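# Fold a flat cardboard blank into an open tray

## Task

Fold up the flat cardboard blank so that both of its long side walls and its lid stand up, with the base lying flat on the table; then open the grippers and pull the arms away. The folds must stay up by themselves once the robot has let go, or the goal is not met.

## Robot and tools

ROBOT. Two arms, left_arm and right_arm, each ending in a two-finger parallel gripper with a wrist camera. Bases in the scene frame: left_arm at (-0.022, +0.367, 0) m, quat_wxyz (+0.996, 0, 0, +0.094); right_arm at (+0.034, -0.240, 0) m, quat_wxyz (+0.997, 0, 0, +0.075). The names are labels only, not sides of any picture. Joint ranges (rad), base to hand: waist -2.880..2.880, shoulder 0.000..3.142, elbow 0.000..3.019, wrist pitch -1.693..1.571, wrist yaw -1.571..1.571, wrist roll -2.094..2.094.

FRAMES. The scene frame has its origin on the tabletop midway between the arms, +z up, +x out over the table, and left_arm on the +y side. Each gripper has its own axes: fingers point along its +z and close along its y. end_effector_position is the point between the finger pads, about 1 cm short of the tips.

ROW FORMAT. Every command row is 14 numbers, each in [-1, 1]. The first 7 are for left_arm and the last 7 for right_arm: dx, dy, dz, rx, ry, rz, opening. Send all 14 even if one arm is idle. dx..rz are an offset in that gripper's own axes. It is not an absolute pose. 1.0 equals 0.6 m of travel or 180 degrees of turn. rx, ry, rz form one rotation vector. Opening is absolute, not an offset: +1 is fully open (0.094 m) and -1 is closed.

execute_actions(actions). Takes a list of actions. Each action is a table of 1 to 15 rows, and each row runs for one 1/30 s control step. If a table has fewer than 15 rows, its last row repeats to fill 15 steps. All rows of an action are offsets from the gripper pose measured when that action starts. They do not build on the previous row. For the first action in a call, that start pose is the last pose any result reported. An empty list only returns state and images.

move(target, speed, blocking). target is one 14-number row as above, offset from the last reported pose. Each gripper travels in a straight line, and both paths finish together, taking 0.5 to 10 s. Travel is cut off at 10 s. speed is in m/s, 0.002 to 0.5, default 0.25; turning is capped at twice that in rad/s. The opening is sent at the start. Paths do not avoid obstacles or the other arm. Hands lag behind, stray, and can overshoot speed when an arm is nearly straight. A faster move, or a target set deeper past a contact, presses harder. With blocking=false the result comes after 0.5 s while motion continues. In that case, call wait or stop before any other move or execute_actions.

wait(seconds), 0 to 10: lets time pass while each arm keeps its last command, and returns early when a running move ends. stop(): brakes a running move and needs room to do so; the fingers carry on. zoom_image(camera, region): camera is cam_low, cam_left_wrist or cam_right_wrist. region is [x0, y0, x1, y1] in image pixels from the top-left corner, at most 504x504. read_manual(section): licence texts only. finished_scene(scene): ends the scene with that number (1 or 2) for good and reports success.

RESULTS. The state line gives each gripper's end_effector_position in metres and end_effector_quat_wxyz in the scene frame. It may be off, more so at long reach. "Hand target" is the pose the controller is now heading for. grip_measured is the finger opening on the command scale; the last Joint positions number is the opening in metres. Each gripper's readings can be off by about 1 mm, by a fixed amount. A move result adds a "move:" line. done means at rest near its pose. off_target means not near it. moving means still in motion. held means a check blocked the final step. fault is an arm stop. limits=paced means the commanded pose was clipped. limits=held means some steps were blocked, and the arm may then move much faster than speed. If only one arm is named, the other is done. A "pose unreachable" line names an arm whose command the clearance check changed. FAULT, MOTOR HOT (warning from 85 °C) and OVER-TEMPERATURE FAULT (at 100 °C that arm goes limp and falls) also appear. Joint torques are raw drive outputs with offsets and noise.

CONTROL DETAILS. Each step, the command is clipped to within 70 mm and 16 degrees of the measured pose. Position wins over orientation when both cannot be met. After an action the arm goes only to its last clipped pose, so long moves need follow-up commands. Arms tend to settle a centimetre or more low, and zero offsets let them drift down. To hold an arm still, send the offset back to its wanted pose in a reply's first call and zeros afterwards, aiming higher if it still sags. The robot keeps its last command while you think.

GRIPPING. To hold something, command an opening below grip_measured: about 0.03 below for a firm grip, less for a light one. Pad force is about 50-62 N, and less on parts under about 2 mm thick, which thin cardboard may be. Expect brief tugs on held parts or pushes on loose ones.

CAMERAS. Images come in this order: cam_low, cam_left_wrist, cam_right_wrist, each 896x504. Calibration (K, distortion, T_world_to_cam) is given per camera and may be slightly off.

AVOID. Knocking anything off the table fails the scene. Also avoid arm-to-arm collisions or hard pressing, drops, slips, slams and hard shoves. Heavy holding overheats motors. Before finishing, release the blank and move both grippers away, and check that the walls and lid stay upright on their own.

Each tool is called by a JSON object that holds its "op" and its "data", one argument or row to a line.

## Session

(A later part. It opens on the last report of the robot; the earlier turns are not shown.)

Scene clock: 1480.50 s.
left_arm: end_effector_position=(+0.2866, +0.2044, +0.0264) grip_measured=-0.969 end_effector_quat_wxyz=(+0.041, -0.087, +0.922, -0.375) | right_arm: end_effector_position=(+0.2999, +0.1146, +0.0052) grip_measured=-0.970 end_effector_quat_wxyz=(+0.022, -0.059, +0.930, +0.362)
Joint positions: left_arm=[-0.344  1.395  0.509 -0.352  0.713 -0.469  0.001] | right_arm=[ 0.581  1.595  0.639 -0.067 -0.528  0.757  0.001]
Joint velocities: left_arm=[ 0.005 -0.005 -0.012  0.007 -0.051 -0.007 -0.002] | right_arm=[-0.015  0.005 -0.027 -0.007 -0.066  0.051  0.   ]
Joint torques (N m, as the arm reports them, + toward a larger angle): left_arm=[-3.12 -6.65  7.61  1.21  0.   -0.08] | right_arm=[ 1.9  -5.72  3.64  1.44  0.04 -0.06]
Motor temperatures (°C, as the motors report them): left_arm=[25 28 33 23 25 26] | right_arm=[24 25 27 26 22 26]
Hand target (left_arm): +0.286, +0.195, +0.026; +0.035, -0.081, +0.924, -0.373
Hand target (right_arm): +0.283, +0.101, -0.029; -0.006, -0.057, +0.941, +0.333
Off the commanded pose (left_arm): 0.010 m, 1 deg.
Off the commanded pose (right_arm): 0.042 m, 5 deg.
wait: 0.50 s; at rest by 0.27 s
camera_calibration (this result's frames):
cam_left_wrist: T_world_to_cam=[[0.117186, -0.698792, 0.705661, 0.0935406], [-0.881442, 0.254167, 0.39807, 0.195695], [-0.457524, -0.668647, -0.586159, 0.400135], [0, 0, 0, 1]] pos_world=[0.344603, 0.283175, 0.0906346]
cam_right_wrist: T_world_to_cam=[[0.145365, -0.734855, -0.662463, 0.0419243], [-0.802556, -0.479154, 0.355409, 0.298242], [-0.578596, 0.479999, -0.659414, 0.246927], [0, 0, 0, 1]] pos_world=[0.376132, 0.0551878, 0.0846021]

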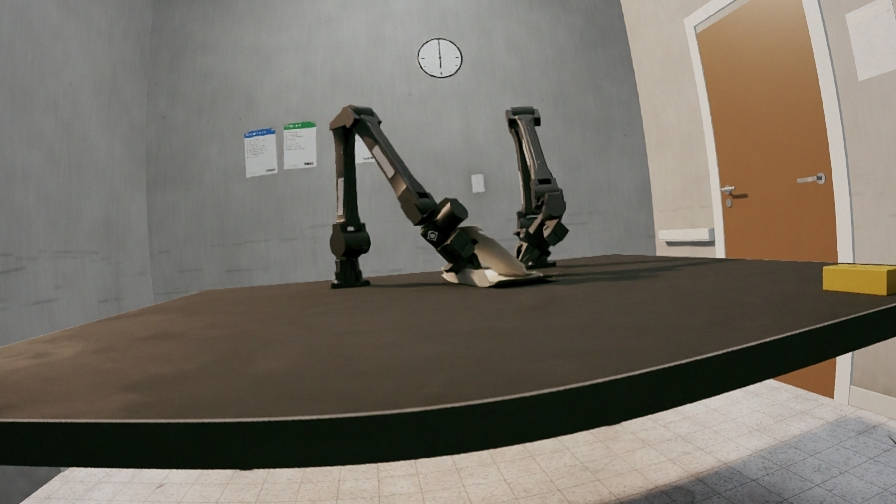

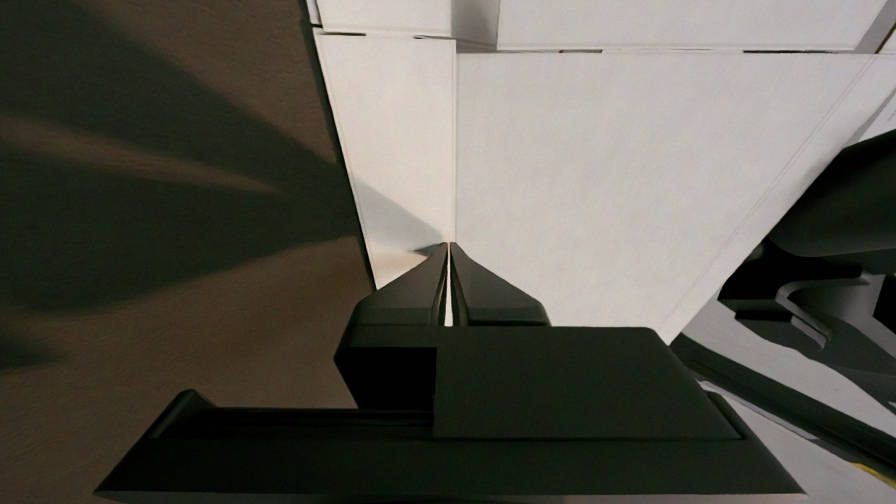

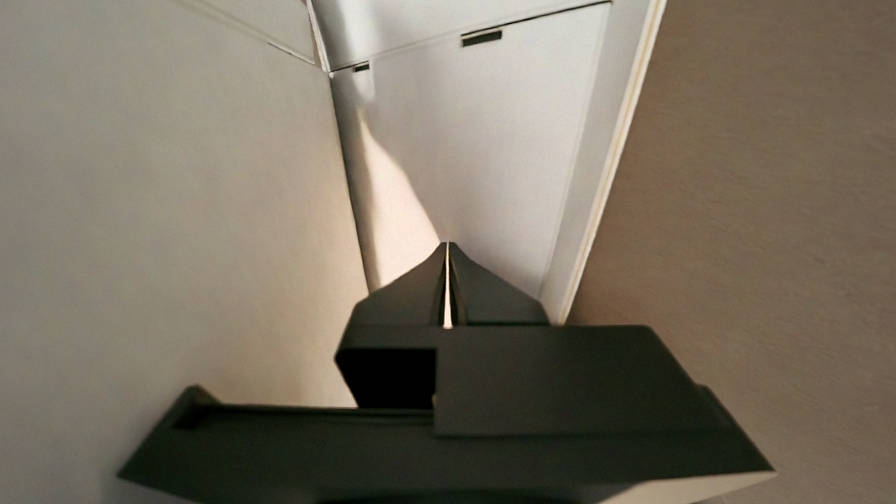

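{"op": "execute_actions", "data": {
  "actions": [
    [[0.0035,-0.0111,0.0087,0.001,0.002,0.001,-0.97,0.033,-0.0525,0.0328,0.018,0.017,0.008,-0.97],[0.0027,-0.0118,0.0039,0.002,0.002,0.001,-0.97,0.033,-0.0525,0.0328,0.018,0.017,0.008,-0.97],[0.0019,-0.0125,-0.0008,0.003,0.002,0.001,-0.97,0.033,-0.0525,0.0328,0.018,0.017,0.008,-0.97],[0.0011,-0.0133,-0.0055,0.004,0.002,0.001,-0.97,0.033,-0.0525,0.0328,0.018,0.017,0.008,-0.97],[0.0003,-0.014,-0.0102,0.005,0.002,0.001,-0.97,0.033,-0.0525,0.0328,0.018,0.017,0.008,-0.97],[-0.0005,-0.0147,-0.015,0.006,0.002,0.001,-0.97,0.033,-0.0525,0.0328,0.018,0.017,0.008,-0.97],[-0.0013,-0.0154,-0.0197,0.007,0.002,0.001,-0.97,0.033,-0.0525,0.0328,0.018,0.017,0.008,-0.97],[-0.0022,-0.0161,-0.0244,0.008,0.002,0.001,-0.97,0.033,-0.0525,0.0328,0.018,0.017,0.008,-0.97],[-0.003,-0.0168,-0.0291,0.009,0.002,0.001,-0.97,0.033,-0.0525,0.0328,0.018,0.017,0.008,-0.97],[-0.0038,-0.0175,-0.0339,0.01,0.002,0.001,-0.97,0.033,-0.0525,0.0328,0.018,0.017,0.008,-0.97],[-0.0046,-0.0182,-0.0386,0.011,0.002,0.001,-0.97,0.033,-0.0525,0.0328,0.018,0.017,0.008,-0.97],[-0.0054,-0.019,-0.0433,0.012,0.002,0.001,-0.97,0.033,-0.0525,0.0328,0.018,0.017,0.008,-0.97],[-0.0062,-0.0197,-0.048,0.013,0.002,0.001,-0.97,0.033,-0.0525,0.0328,0.018,0.017,0.008,-0.97],[-0.007,-0.0204,-0.0528,0.014,0.002,0.001,-0.97,0.033,-0.0525,0.0328,0.018,0.017,0.008,-0.97],[-0.0078,-0.0211,-0.0575,0.015,0.002,0.001,-0.97,0.033,-0.0525,0.0328,0.018,0.017,0.008,-0.97]]
  ]
}}

{"op": "wait", "data": {
  "seconds": 0.5
}}

{"op": "zoom_image", "data": {
  "camera": "cam_low",
  "region": [430, 180, 600, 295]
}}

Scene clock: 1503.13 s.
left_arm: end_effector_position=(+0.2753, +0.2150, +0.0425) grip_measured=-0.969 end_effector_quat_wxyz=(+0.023, -0.099, +0.914, -0.393) | right_arm: end_effector_position=(+0.2999, +0.1146, +0.0052) grip_measured=-0.970 end_effector_quat_wxyz=(+0.022, -0.059, +0.930, +0.362)
Joint positions: left_arm=[-0.292  1.34   0.509 -0.466  0.771 -0.431  0.001] | right_arm=[ 0.581  1.595  0.639 -0.067 -0.528  0.757  0.001]
Joint velocities: left_arm=[ 0.181 -0.103  0.007 -0.364  0.095  0.154 -0.001] | right_arm=[ 0.015 -0.005 -0.002  0.007  0.007 -0.066  0.   ]
Joint torques (N m, as the arm reports them, + toward a larger angle): left_arm=[-1.3  -8.38  9.88  0.66  0.53  0.21] | right_arm=[ 1.94 -5.74  3.64  1.45  0.05 -0.06]
Motor temperatures (°C, as the motors report them): left_arm=[25 28 34 23 25 26] | right_arm=[24 25 27 26 22 26]
Hand target (left_arm): +0.288, +0.219, +0.059; +0.042, -0.084, +0.913, -0.397
Hand target (right_arm): +0.283, +0.101, -0.029; -0.006, -0.057, +0.941, +0.333
Off the commanded pose (left_arm): 0.022 m, 3 deg.
Off the commanded pose (right_arm): 0.042 m, 5 deg.
camera_calibration (this result's frames):
cam_left_wrist: T_world_to_cam=[[0.149784, -0.667528, 0.729364, 0.0742296], [-0.867367, 0.265381, 0.421007, 0.169413], [-0.474593, -0.695687, -0.539242, 0.420052], [0, 0, 0, 1]] pos_world=[0.335178, 0.296816, 0.101045]
cam_right_wrist: T_world_to_cam=[[0.145365, -0.734855, -0.662463, 0.0419243], [-0.802556, -0.479154, 0.355409, 0.298242], [-0.578596, 0.479999, -0.659414, 0.246927], [0, 0, 0, 1]] pos_world=[0.376132, 0.0551878, 0.0846021]

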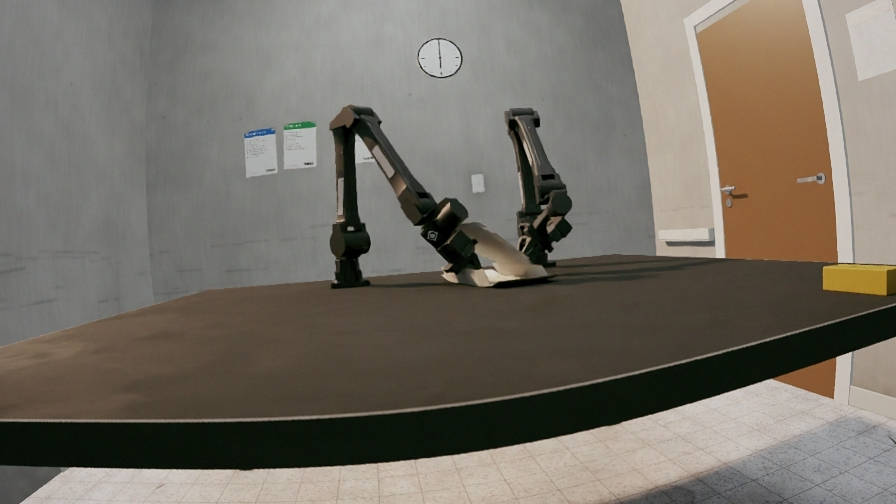

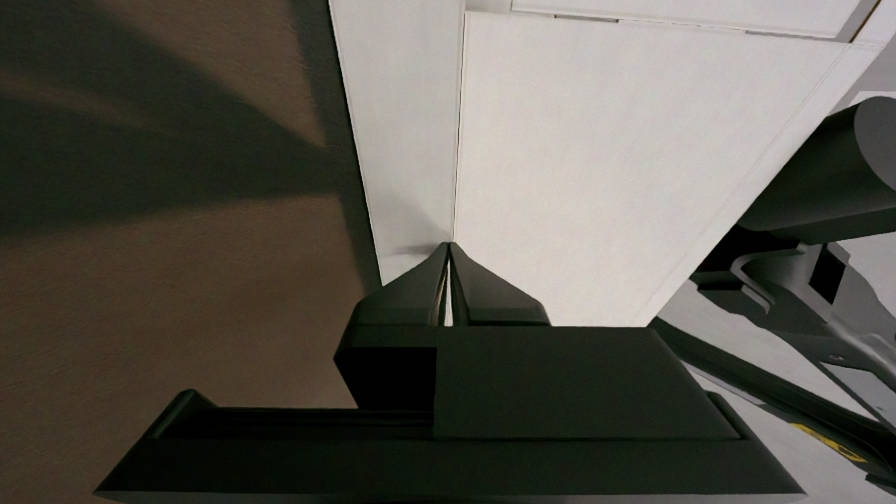

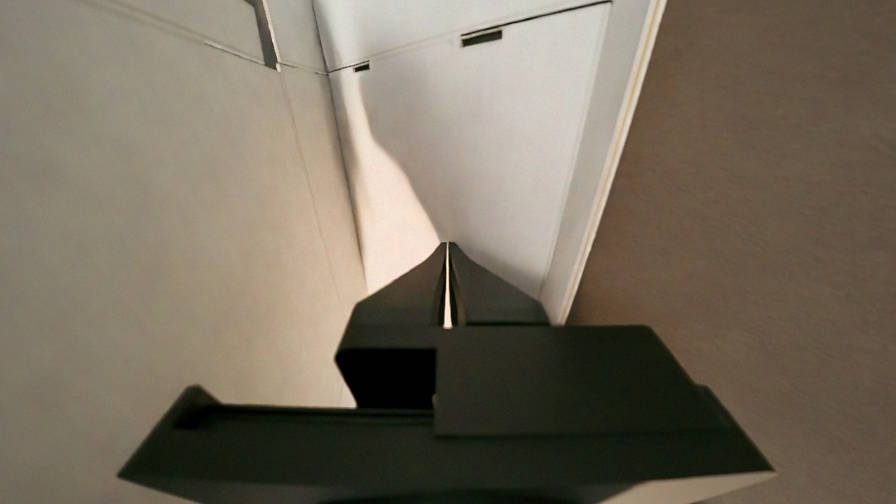

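Scene clock: 1503.63 s.
left_arm: end_effector_position=(+0.2730, +0.2192, +0.0444) grip_measured=-0.969 end_effector_quat_wxyz=(+0.023, -0.095, +0.915, -0.392) | right_arm: end_effector_position=(+0.2999, +0.1146, +0.0052) grip_measured=-0.970 end_effector_quat_wxyz=(+0.022, -0.059, +0.930, +0.362)
Joint positions: left_arm=[-0.278  1.33   0.509 -0.493  0.775 -0.403  0.001] | right_arm=[ 0.581  1.595  0.639 -0.067 -0.528  0.757  0.001]
Joint velocities: left_arm=[-0.005 -0.015 -0.007  0.017 -0.037  0.022 -0.   ] | right_arm=[-0.005 -0.015 -0.007  0.002  0.037 -0.022 -0.   ]
Joint torques (N m, as the arm reports them, + toward a larger angle): left_arm=[-0.26 -8.19  9.89  0.51  0.55  0.22] | right_arm=[ 1.92 -5.75  3.64  1.45  0.05 -0.06]
Motor temperatures (°C, as the motors report them): left_arm=[25 28 34 23 25 26] | right_arm=[24 25 27 26 22 26]
Hand target (left_arm): +0.288, +0.219, +0.059; +0.042, -0.084, +0.913, -0.397
Hand target (right_arm): +0.283, +0.101, -0.029; -0.006, -0.057, +0.941, +0.333
Off the commanded pose (left_arm): 0.022 m, 3 deg.
Off the commanded pose (right_arm): 0.042 m, 5 deg.
wait: 0.50 s; at rest by 0.27 s
camera_calibration (this result's frames):
cam_left_wrist: T_world_to_cam=[[0.144005, -0.668911, 0.72926, 0.0778163], [-0.866648, 0.270484, 0.419236, 0.164188], [-0.477685, -0.692384, -0.54076, 0.423092], [0, 0, 0, 1]] pos_world=[0.333192, 0.300584, 0.103209]
cam_right_wrist: T_world_to_cam=[[0.145365, -0.734855, -0.662463, 0.0419243], [-0.802556, -0.479154, 0.355409, 0.298242], [-0.578596, 0.479999, -0.659414, 0.246927], [0, 0, 0, 1]] pos_world=[0.376132, 0.0551878, 0.0846021]

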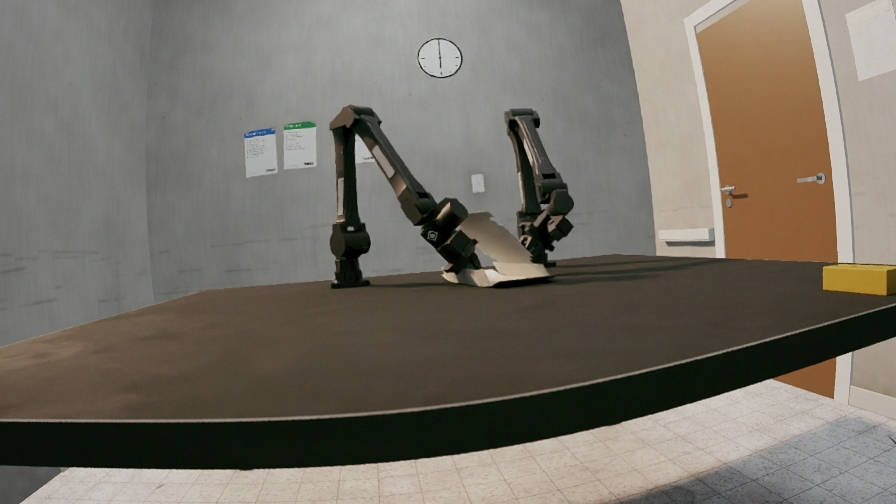

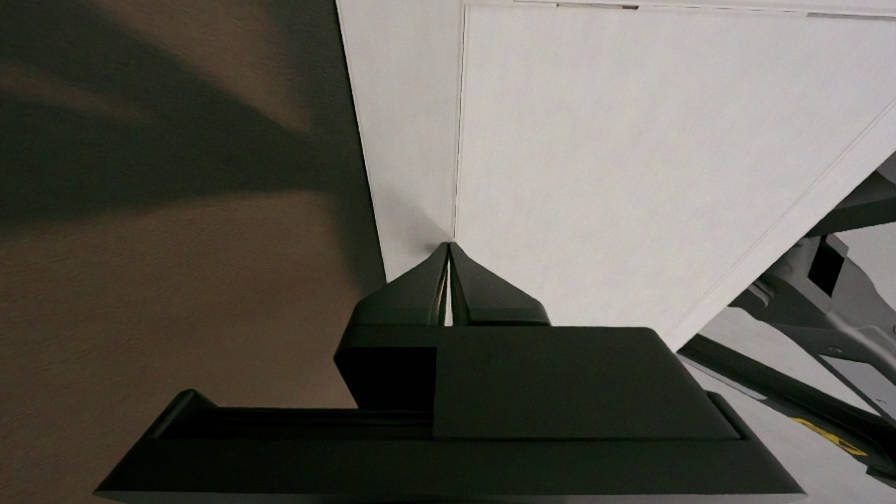

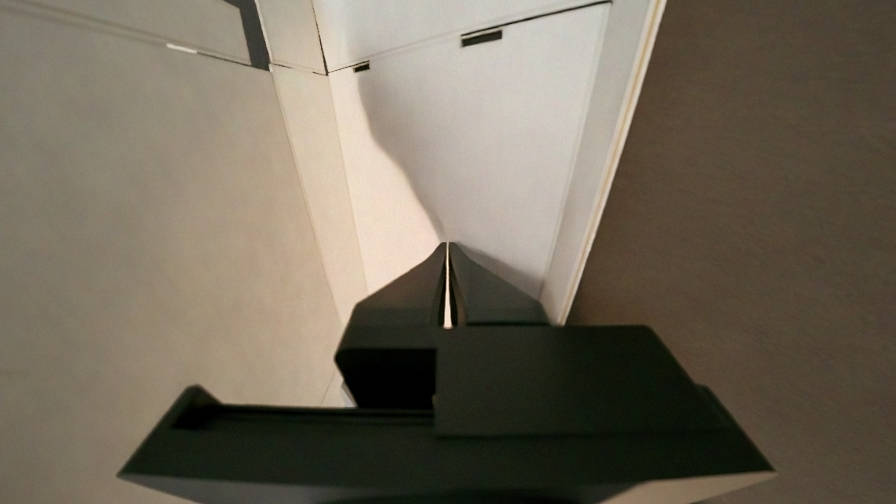

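Region (430, 180, 600, 295) of cam_low's 896x504 image, scaled by 2.965, with more detail than that image has; it fills the top 341 rows of this view, and the rest is white.

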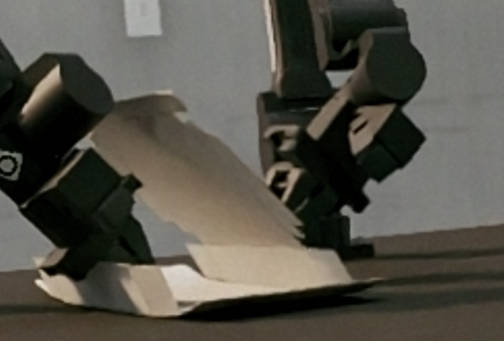

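{"op": "execute_actions", "data": {
  "actions": [
    [[-0.0248,-0.0181,-0.0209,0.0067,-0.008,0.011,-0.97,0.033,-0.0525,0.0328,0.018,0.017,0.008,-0.97],[-0.0256,-0.0144,-0.0257,0.0087,-0.008,0.011,-0.97,0.033,-0.0525,0.0328,0.018,0.017,0.008,-0.97],[-0.0265,-0.0107,-0.0306,0.0107,-0.008,0.011,-0.97,0.033,-0.0525,0.0328,0.018,0.017,0.008,-0.97],[-0.0273,-0.007,-0.0354,0.0127,-0.008,0.011,-0.97,0.033,-0.0525,0.0328,0.018,0.017,0.008,-0.97],[-0.0281,-0.0033,-0.0403,0.0147,-0.008,0.011,-0.97,0.033,-0.0525,0.0328,0.018,0.017,0.008,-0.97],[-0.0289,0.0004,-0.0452,0.0167,-0.008,0.011,-0.97,0.033,-0.0525,0.0328,0.018,0.017,0.008,-0.97],[-0.0297,0.0041,-0.05,0.0187,-0.008,0.011,-0.97,0.033,-0.0525,0.0328,0.018,0.017,0.008,-0.97],[-0.0306,0.0077,-0.0549,0.0207,-0.008,0.011,-0.97,0.033,-0.0525,0.0328,0.018,0.017,0.008,-0.97],[-0.0314,0.0114,-0.0597,0.0227,-0.008,0.011,-0.97,0.033,-0.0525,0.0328,0.018,0.017,0.008,-0.97],[-0.0322,0.0151,-0.0646,0.0247,-0.008,0.011,-0.97,0.033,-0.0525,0.0328,0.018,0.017,0.008,-0.97],[-0.033,0.0188,-0.0695,0.0267,-0.008,0.011,-0.97,0.033,-0.0525,0.0328,0.018,0.017,0.008,-0.97],[-0.0338,0.0225,-0.0743,0.0287,-0.008,0.011,-0.97,0.033,-0.0525,0.0328,0.018,0.017,0.008,-0.97],[-0.0347,0.0262,-0.0792,0.0307,-0.008,0.011,-0.97,0.033,-0.0525,0.0328,0.018,0.017,0.008,-0.97],[-0.0355,0.0299,-0.084,0.0327,-0.008,0.011,-0.97,0.033,-0.0525,0.0328,0.018,0.017,0.008,-0.97],[-0.0363,0.0336,-0.0889,0.0347,-0.008,0.011,-0.97,0.033,-0.0525,0.0328,0.018,0.017,0.008,-0.97]]
  ]
}}

{"op": "wait", "data": {
  "seconds": 2
}}

{"op": "zoom_image", "data": {
  "camera": "cam_low",
  "region": [430, 165, 620, 295]
}}

Scene clock: 1518.67 s.
left_arm: end_effector_position=(+0.2653, +0.2613, +0.0549) grip_measured=-0.969 end_effector_quat_wxyz=(+0.023, -0.113, +0.892, -0.436) | right_arm: end_effector_position=(+0.2999, +0.1146, +0.0052) grip_measured=-0.970 end_effector_quat_wxyz=(+0.022, -0.059, +0.930, +0.362)
Joint positions: left_arm=[-0.084  1.331  0.51  -0.655  0.9   -0.194  0.001] | right_arm=[ 0.581  1.595  0.639 -0.067 -0.528  0.757  0.001]
Joint velocities: left_arm=[ 0.435  0.015  0.022 -0.481  0.154  0.667 -0.   ] | right_arm=[-0.005  0.015 -0.002 -0.002  0.007 -0.066 -0.   ]
Joint torques (N m, as the arm reports them, + toward a larger angle): left_arm=[ 0.4  -5.18 11.26  0.54  0.68  0.17] | right_arm=[ 1.9  -5.75  3.64  1.44  0.05 -0.06]
Motor temperatures (°C, as the motors report them): left_arm=[25 28 34 23 25 26] | right_arm=[24 25 27 26 22 26]
Hand target (left_arm): +0.285, +0.273, +0.065; +0.049, -0.087, +0.893, -0.439
Hand target (right_arm): +0.283, +0.101, -0.029; -0.006, -0.057, +0.941, +0.333
Off the commanded pose (left_arm): 0.026 m, 4 deg.
Off the commanded pose (right_arm): 0.042 m, 5 deg.
camera_calibration (this result's frames):
cam_left_wrist: T_world_to_cam=[[0.170166, -0.588956, 0.790047, 0.0683181], [-0.87406, 0.280014, 0.397002, 0.142401], [-0.455041, -0.758105, -0.467134, 0.461384], [0, 0, 0, 1]] pos_world=[0.32279, 0.350139, 0.10502]
cam_right_wrist: T_world_to_cam=[[0.145365, -0.734855, -0.662463, 0.0419243], [-0.802556, -0.479154, 0.355409, 0.298242], [-0.578596, 0.479999, -0.659414, 0.246927], [0, 0, 0, 1]] pos_world=[0.376132, 0.0551878, 0.0846021]

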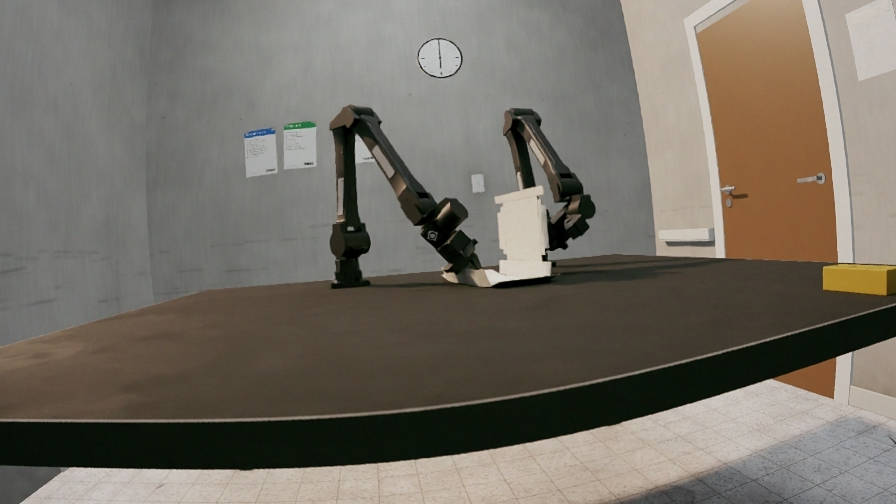

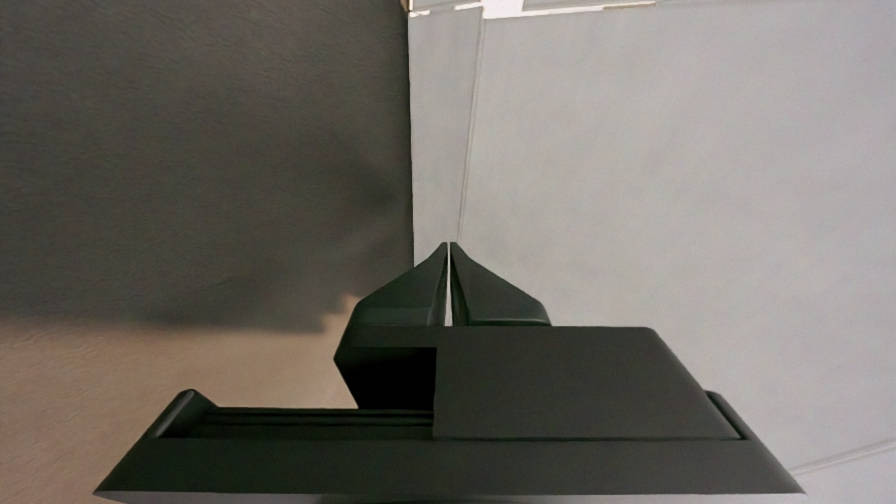

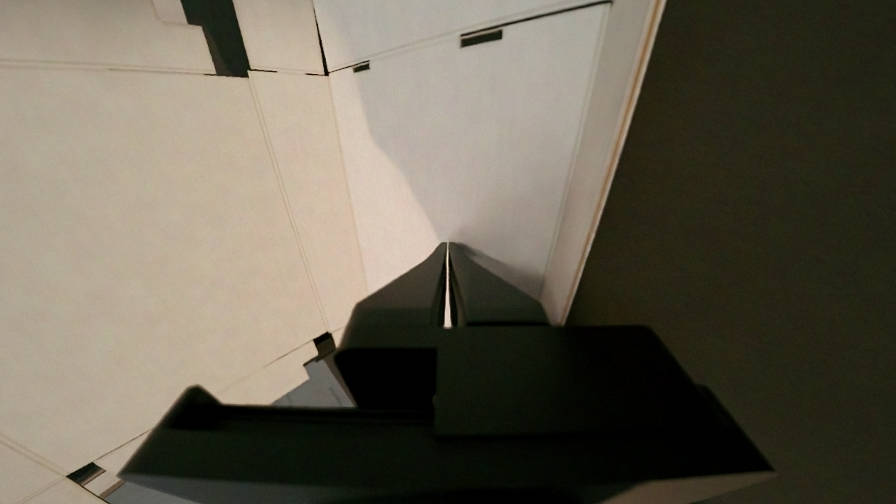

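Scene clock: 1520.67 s.
left_arm: end_effector_position=(+0.2656, +0.2698, +0.0555) grip_measured=-0.969 end_effector_quat_wxyz=(+0.035, -0.096, +0.894, -0.437) | right_arm: end_effector_position=(+0.2999, +0.1146, +0.0052) grip_measured=-0.970 end_effector_quat_wxyz=(+0.022, -0.059, +0.930, +0.362)
Joint positions: left_arm=[-0.051  1.337  0.516 -0.686  0.907 -0.107  0.001] | right_arm=[ 0.581  1.595  0.639 -0.067 -0.528  0.757  0.001]
Joint velocities: left_arm=[-0.005 -0.005 -0.002 -0.017 -0.037 -0.022  0.   ] | right_arm=[ 0.005  0.005 -0.002 -0.007 -0.051 -0.007 -0.001]
Joint torques (N m, as the arm reports them, + toward a larger angle): left_arm=[-0.55 -5.64 10.97  0.23  0.71  0.23] | right_arm=[ 1.9  -5.74  3.64  1.44  0.05 -0.06]
Motor temperatures (°C, as the motors report them): left_arm=[25 28 35 23 25 26] | right_arm=[24 25 27 26 22 26]
Hand target (left_arm): +0.285, +0.274, +0.066; +0.050, -0.087, +0.893, -0.439
Hand target (right_arm): +0.283, +0.101, -0.029; -0.006, -0.057, +0.941, +0.333
Off the commanded pose (left_arm): 0.023 m, 2 deg.
Off the commanded pose (right_arm): 0.042 m, 5 deg.
wait: 2.00 s; at rest by 0.47 s
camera_calibration (this result's frames):
cam_left_wrist: T_world_to_cam=[[0.127508, -0.593965, 0.794322, 0.0852405], [-0.882532, 0.297538, 0.364155, 0.13943], [-0.452636, -0.747447, -0.486254, 0.465795], [0, 0, 0, 1]] pos_world=[0.323018, 0.357301, 0.108012]
cam_right_wrist: T_world_to_cam=[[0.145365, -0.734855, -0.662463, 0.0419243], [-0.802556, -0.479154, 0.355409, 0.298242], [-0.578596, 0.479999, -0.659414, 0.246927], [0, 0, 0, 1]] pos_world=[0.376132, 0.0551878, 0.0846021]

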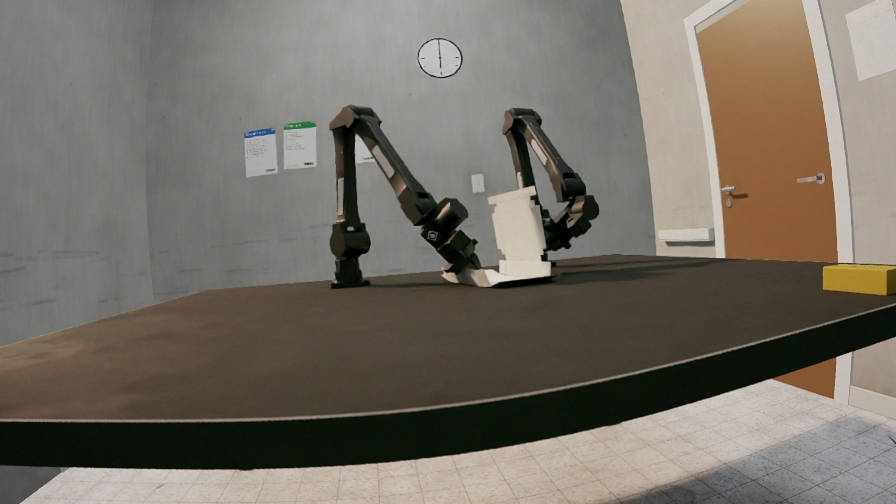

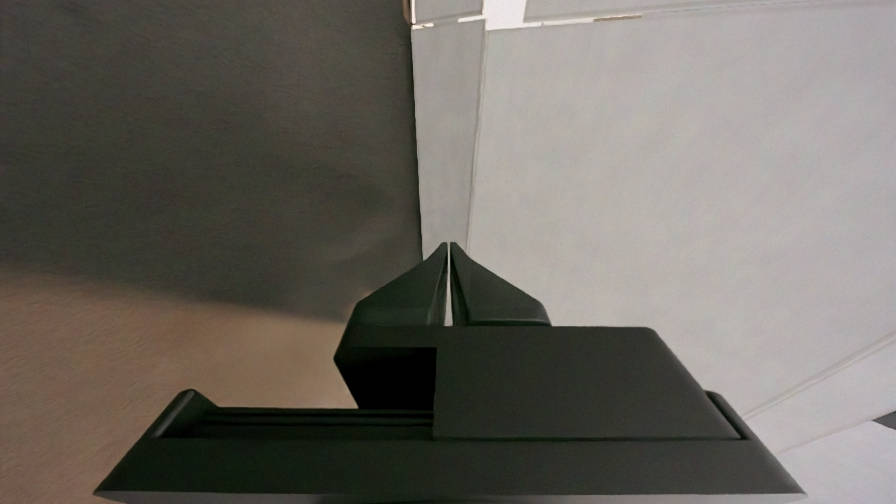

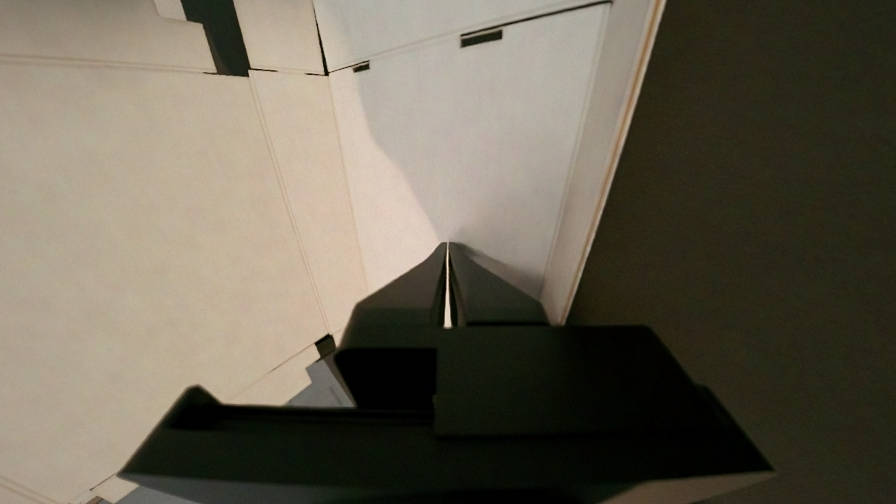

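Region (430, 165, 620, 295) of cam_low's 896x504 image, scaled by 2.653, with more detail than that image has; it fills the top 345 rows of this view, and the rest is white.

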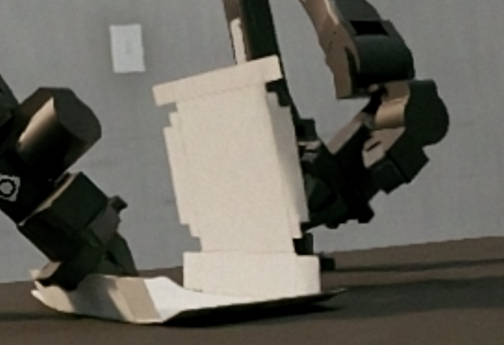

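{"op": "wait", "data": {
  "seconds": 0
}}

{"op": "zoom_image", "data": {
  "camera": "cam_low",
  "region": [475, 180, 575, 290]
}}

Scene clock: 1525.30 s.
left_arm: end_effector_position=(+0.2656, +0.2698, +0.0555) grip_measured=-0.969 end_effector_quat_wxyz=(+0.035, -0.096, +0.894, -0.437) | right_arm: end_effector_position=(+0.2999, +0.1146, +0.0052) grip_measured=-0.970 end_effector_quat_wxyz=(+0.022, -0.059, +0.930, +0.362)
Joint positions: left_arm=[-0.051  1.337  0.516 -0.686  0.907 -0.107  0.001] | right_arm=[ 0.581  1.595  0.639 -0.067 -0.528  0.757  0.001]
Joint velocities: left_arm=[ 0.005  0.005 -0.017 -0.017  0.037 -0.007 -0.   ] | right_arm=[-0.015  0.005 -0.002  0.002  0.051  0.037  0.   ]
Joint torques (N m, as the arm reports them, + toward a larger angle): left_arm=[-0.63 -5.5  11.08  0.22  0.71  0.24] | right_arm=[ 1.88 -5.74  3.63  1.44  0.05 -0.06]
Motor temperatures (°C, as the motors report them): left_arm=[25 27 35 23 25 26] | right_arm=[24 25 27 26 22 26]
Hand target (left_arm): +0.285, +0.274, +0.066; +0.050, -0.087, +0.893, -0.439
Hand target (right_arm): +0.283, +0.101, -0.029; -0.006, -0.057, +0.941, +0.333
Off the commanded pose (left_arm): 0.023 m, 2 deg.
Off the commanded pose (right_arm): 0.042 m, 5 deg.
camera_calibration (this result's frames):
cam_left_wrist: T_world_to_cam=[[0.127508, -0.593965, 0.794322, 0.0852405], [-0.882532, 0.297538, 0.364155, 0.13943], [-0.452636, -0.747447, -0.486254, 0.465795], [0, 0, 0, 1]] pos_world=[0.323018, 0.357301, 0.108012]
cam_right_wrist: T_world_to_cam=[[0.145365, -0.734855, -0.662463, 0.0419243], [-0.802556, -0.479154, 0.355409, 0.298242], [-0.578596, 0.479999, -0.659414, 0.246927], [0, 0, 0, 1]] pos_world=[0.376132, 0.0551878, 0.0846021]

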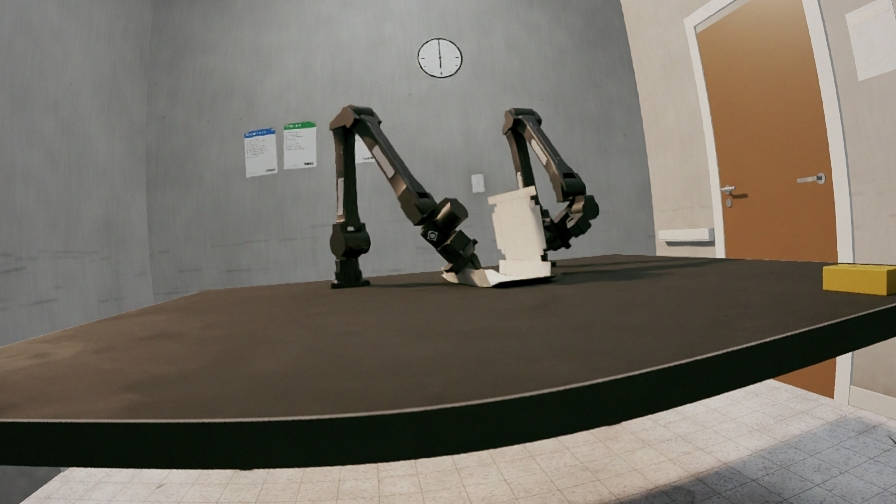

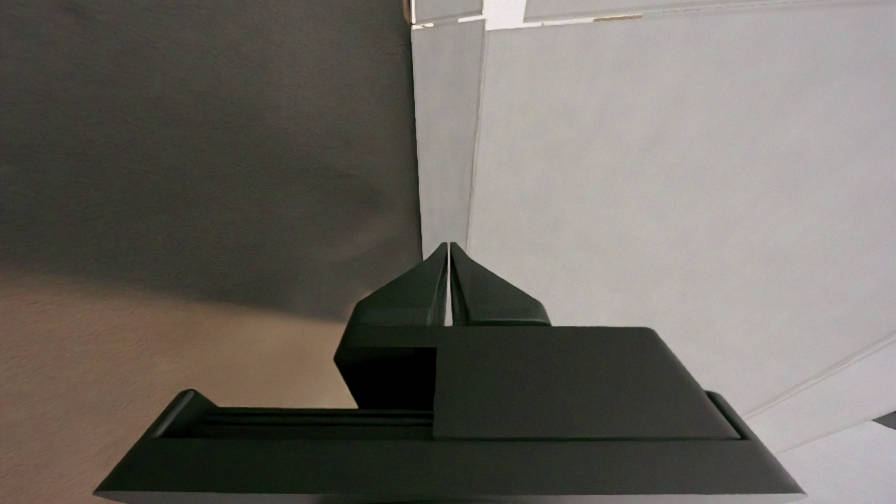

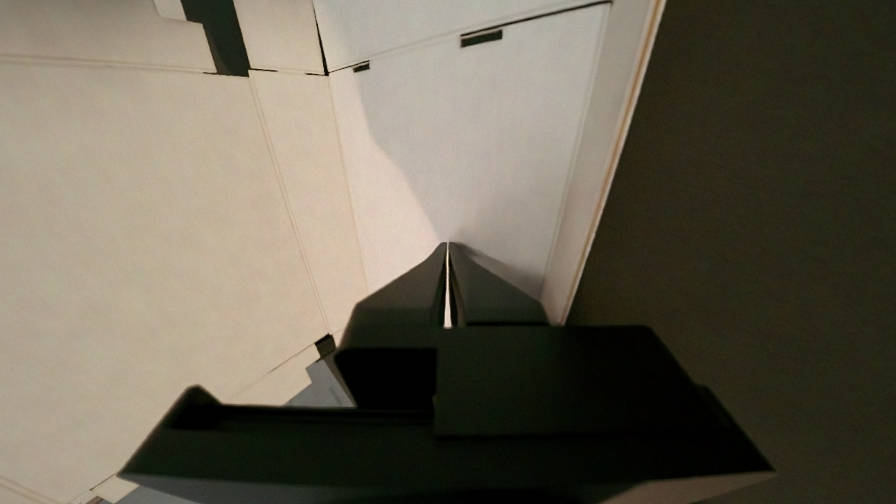

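Region (475, 180, 575, 290) of cam_low's 896x504 image, scaled by 4.582, with more detail than that image has; it fills the left 458 columns of this view, and the rest is white.

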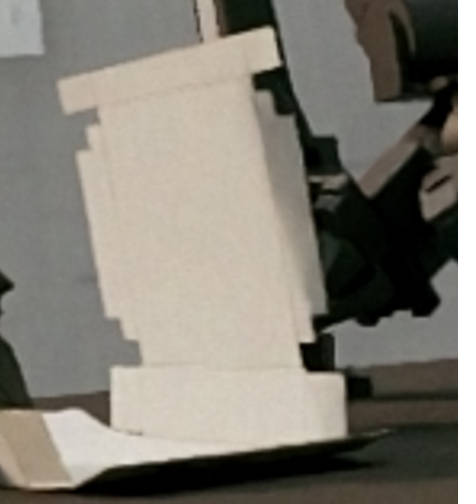

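{"op": "execute_actions", "data": {
  "actions": []
}}

Scene clock: 1536.50 s.
left_arm: end_effector_position=(+0.2656, +0.2698, +0.0555) grip_measured=-0.969 end_effector_quat_wxyz=(+0.035, -0.096, +0.894, -0.437) | right_arm: end_effector_position=(+0.2999, +0.1146, +0.0052) grip_measured=-0.970 end_effector_quat_wxyz=(+0.022, -0.059, +0.930, +0.362)
Joint positions: left_arm=[-0.051  1.337  0.516 -0.686  0.907 -0.107  0.001] | right_arm=[ 0.581  1.595  0.639 -0.067 -0.528  0.757  0.001]
Joint velocities: left_arm=[-0.005 -0.005 -0.002 -0.017 -0.037 -0.022  0.   ] | right_arm=[ 0.005 -0.005 -0.022 -0.002  0.022  0.022  0.   ]
Joint torques (N m, as the arm reports them, + toward a larger angle): left_arm=[-0.41 -5.69 11.05  0.28  0.72  0.23] | right_arm=[ 1.92 -5.77  3.63  1.44  0.05 -0.06]
Motor temperatures (°C, as the motors report them): left_arm=[25 27 35 23 25 26] | right_arm=[24 25 27 26 22 26]
Hand target (left_arm): +0.285, +0.274, +0.066; +0.050, -0.087, +0.893, -0.439
Hand target (right_arm): +0.283, +0.101, -0.029; -0.006, -0.057, +0.941, +0.333
Off the commanded pose (left_arm): 0.023 m, 2 deg.
Off the commanded pose (right_arm): 0.042 m, 5 deg.
camera_calibration (this result's frames):
cam_left_wrist: T_world_to_cam=[[0.127508, -0.593965, 0.794322, 0.0852405], [-0.882532, 0.297538, 0.364155, 0.13943], [-0.452636, -0.747447, -0.486254, 0.465795], [0, 0, 0, 1]] pos_world=[0.323018, 0.357301, 0.108012]
cam_right_wrist: T_world_to_cam=[[0.145365, -0.734855, -0.662463, 0.0419243], [-0.802556, -0.479154, 0.355409, 0.298242], [-0.578596, 0.479999, -0.659414, 0.246927], [0, 0, 0, 1]] pos_world=[0.376132, 0.0551878, 0.0846021]

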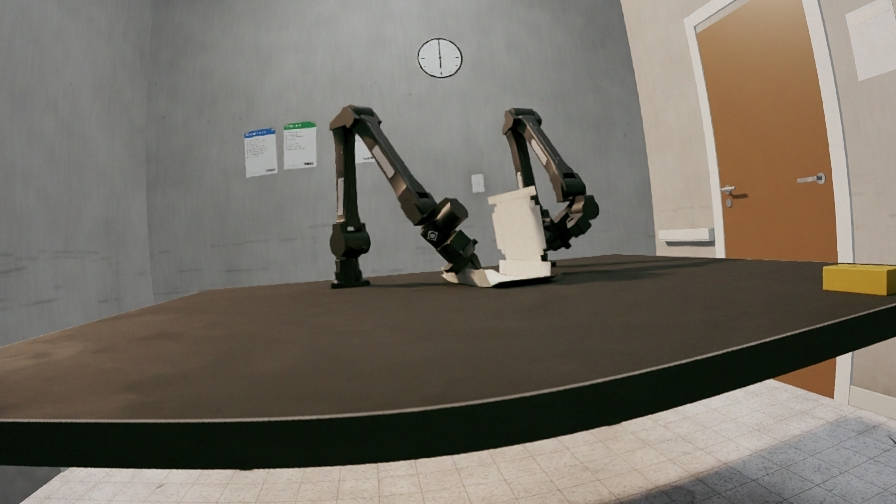

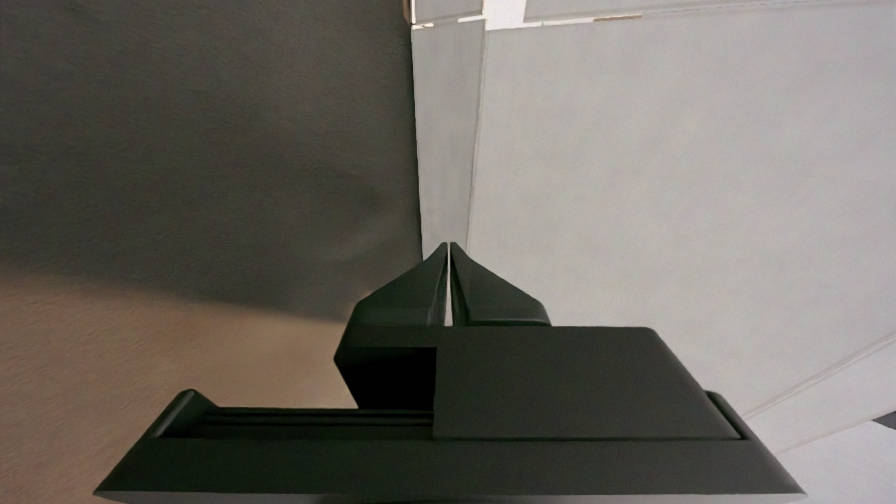

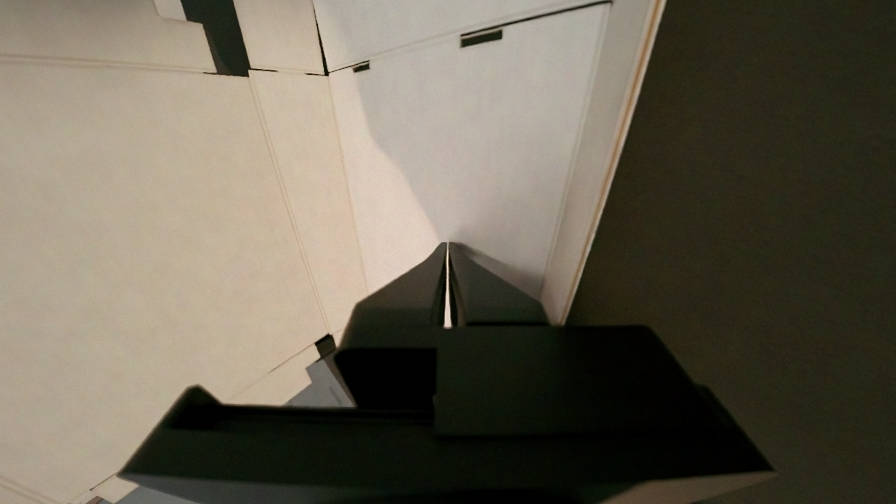

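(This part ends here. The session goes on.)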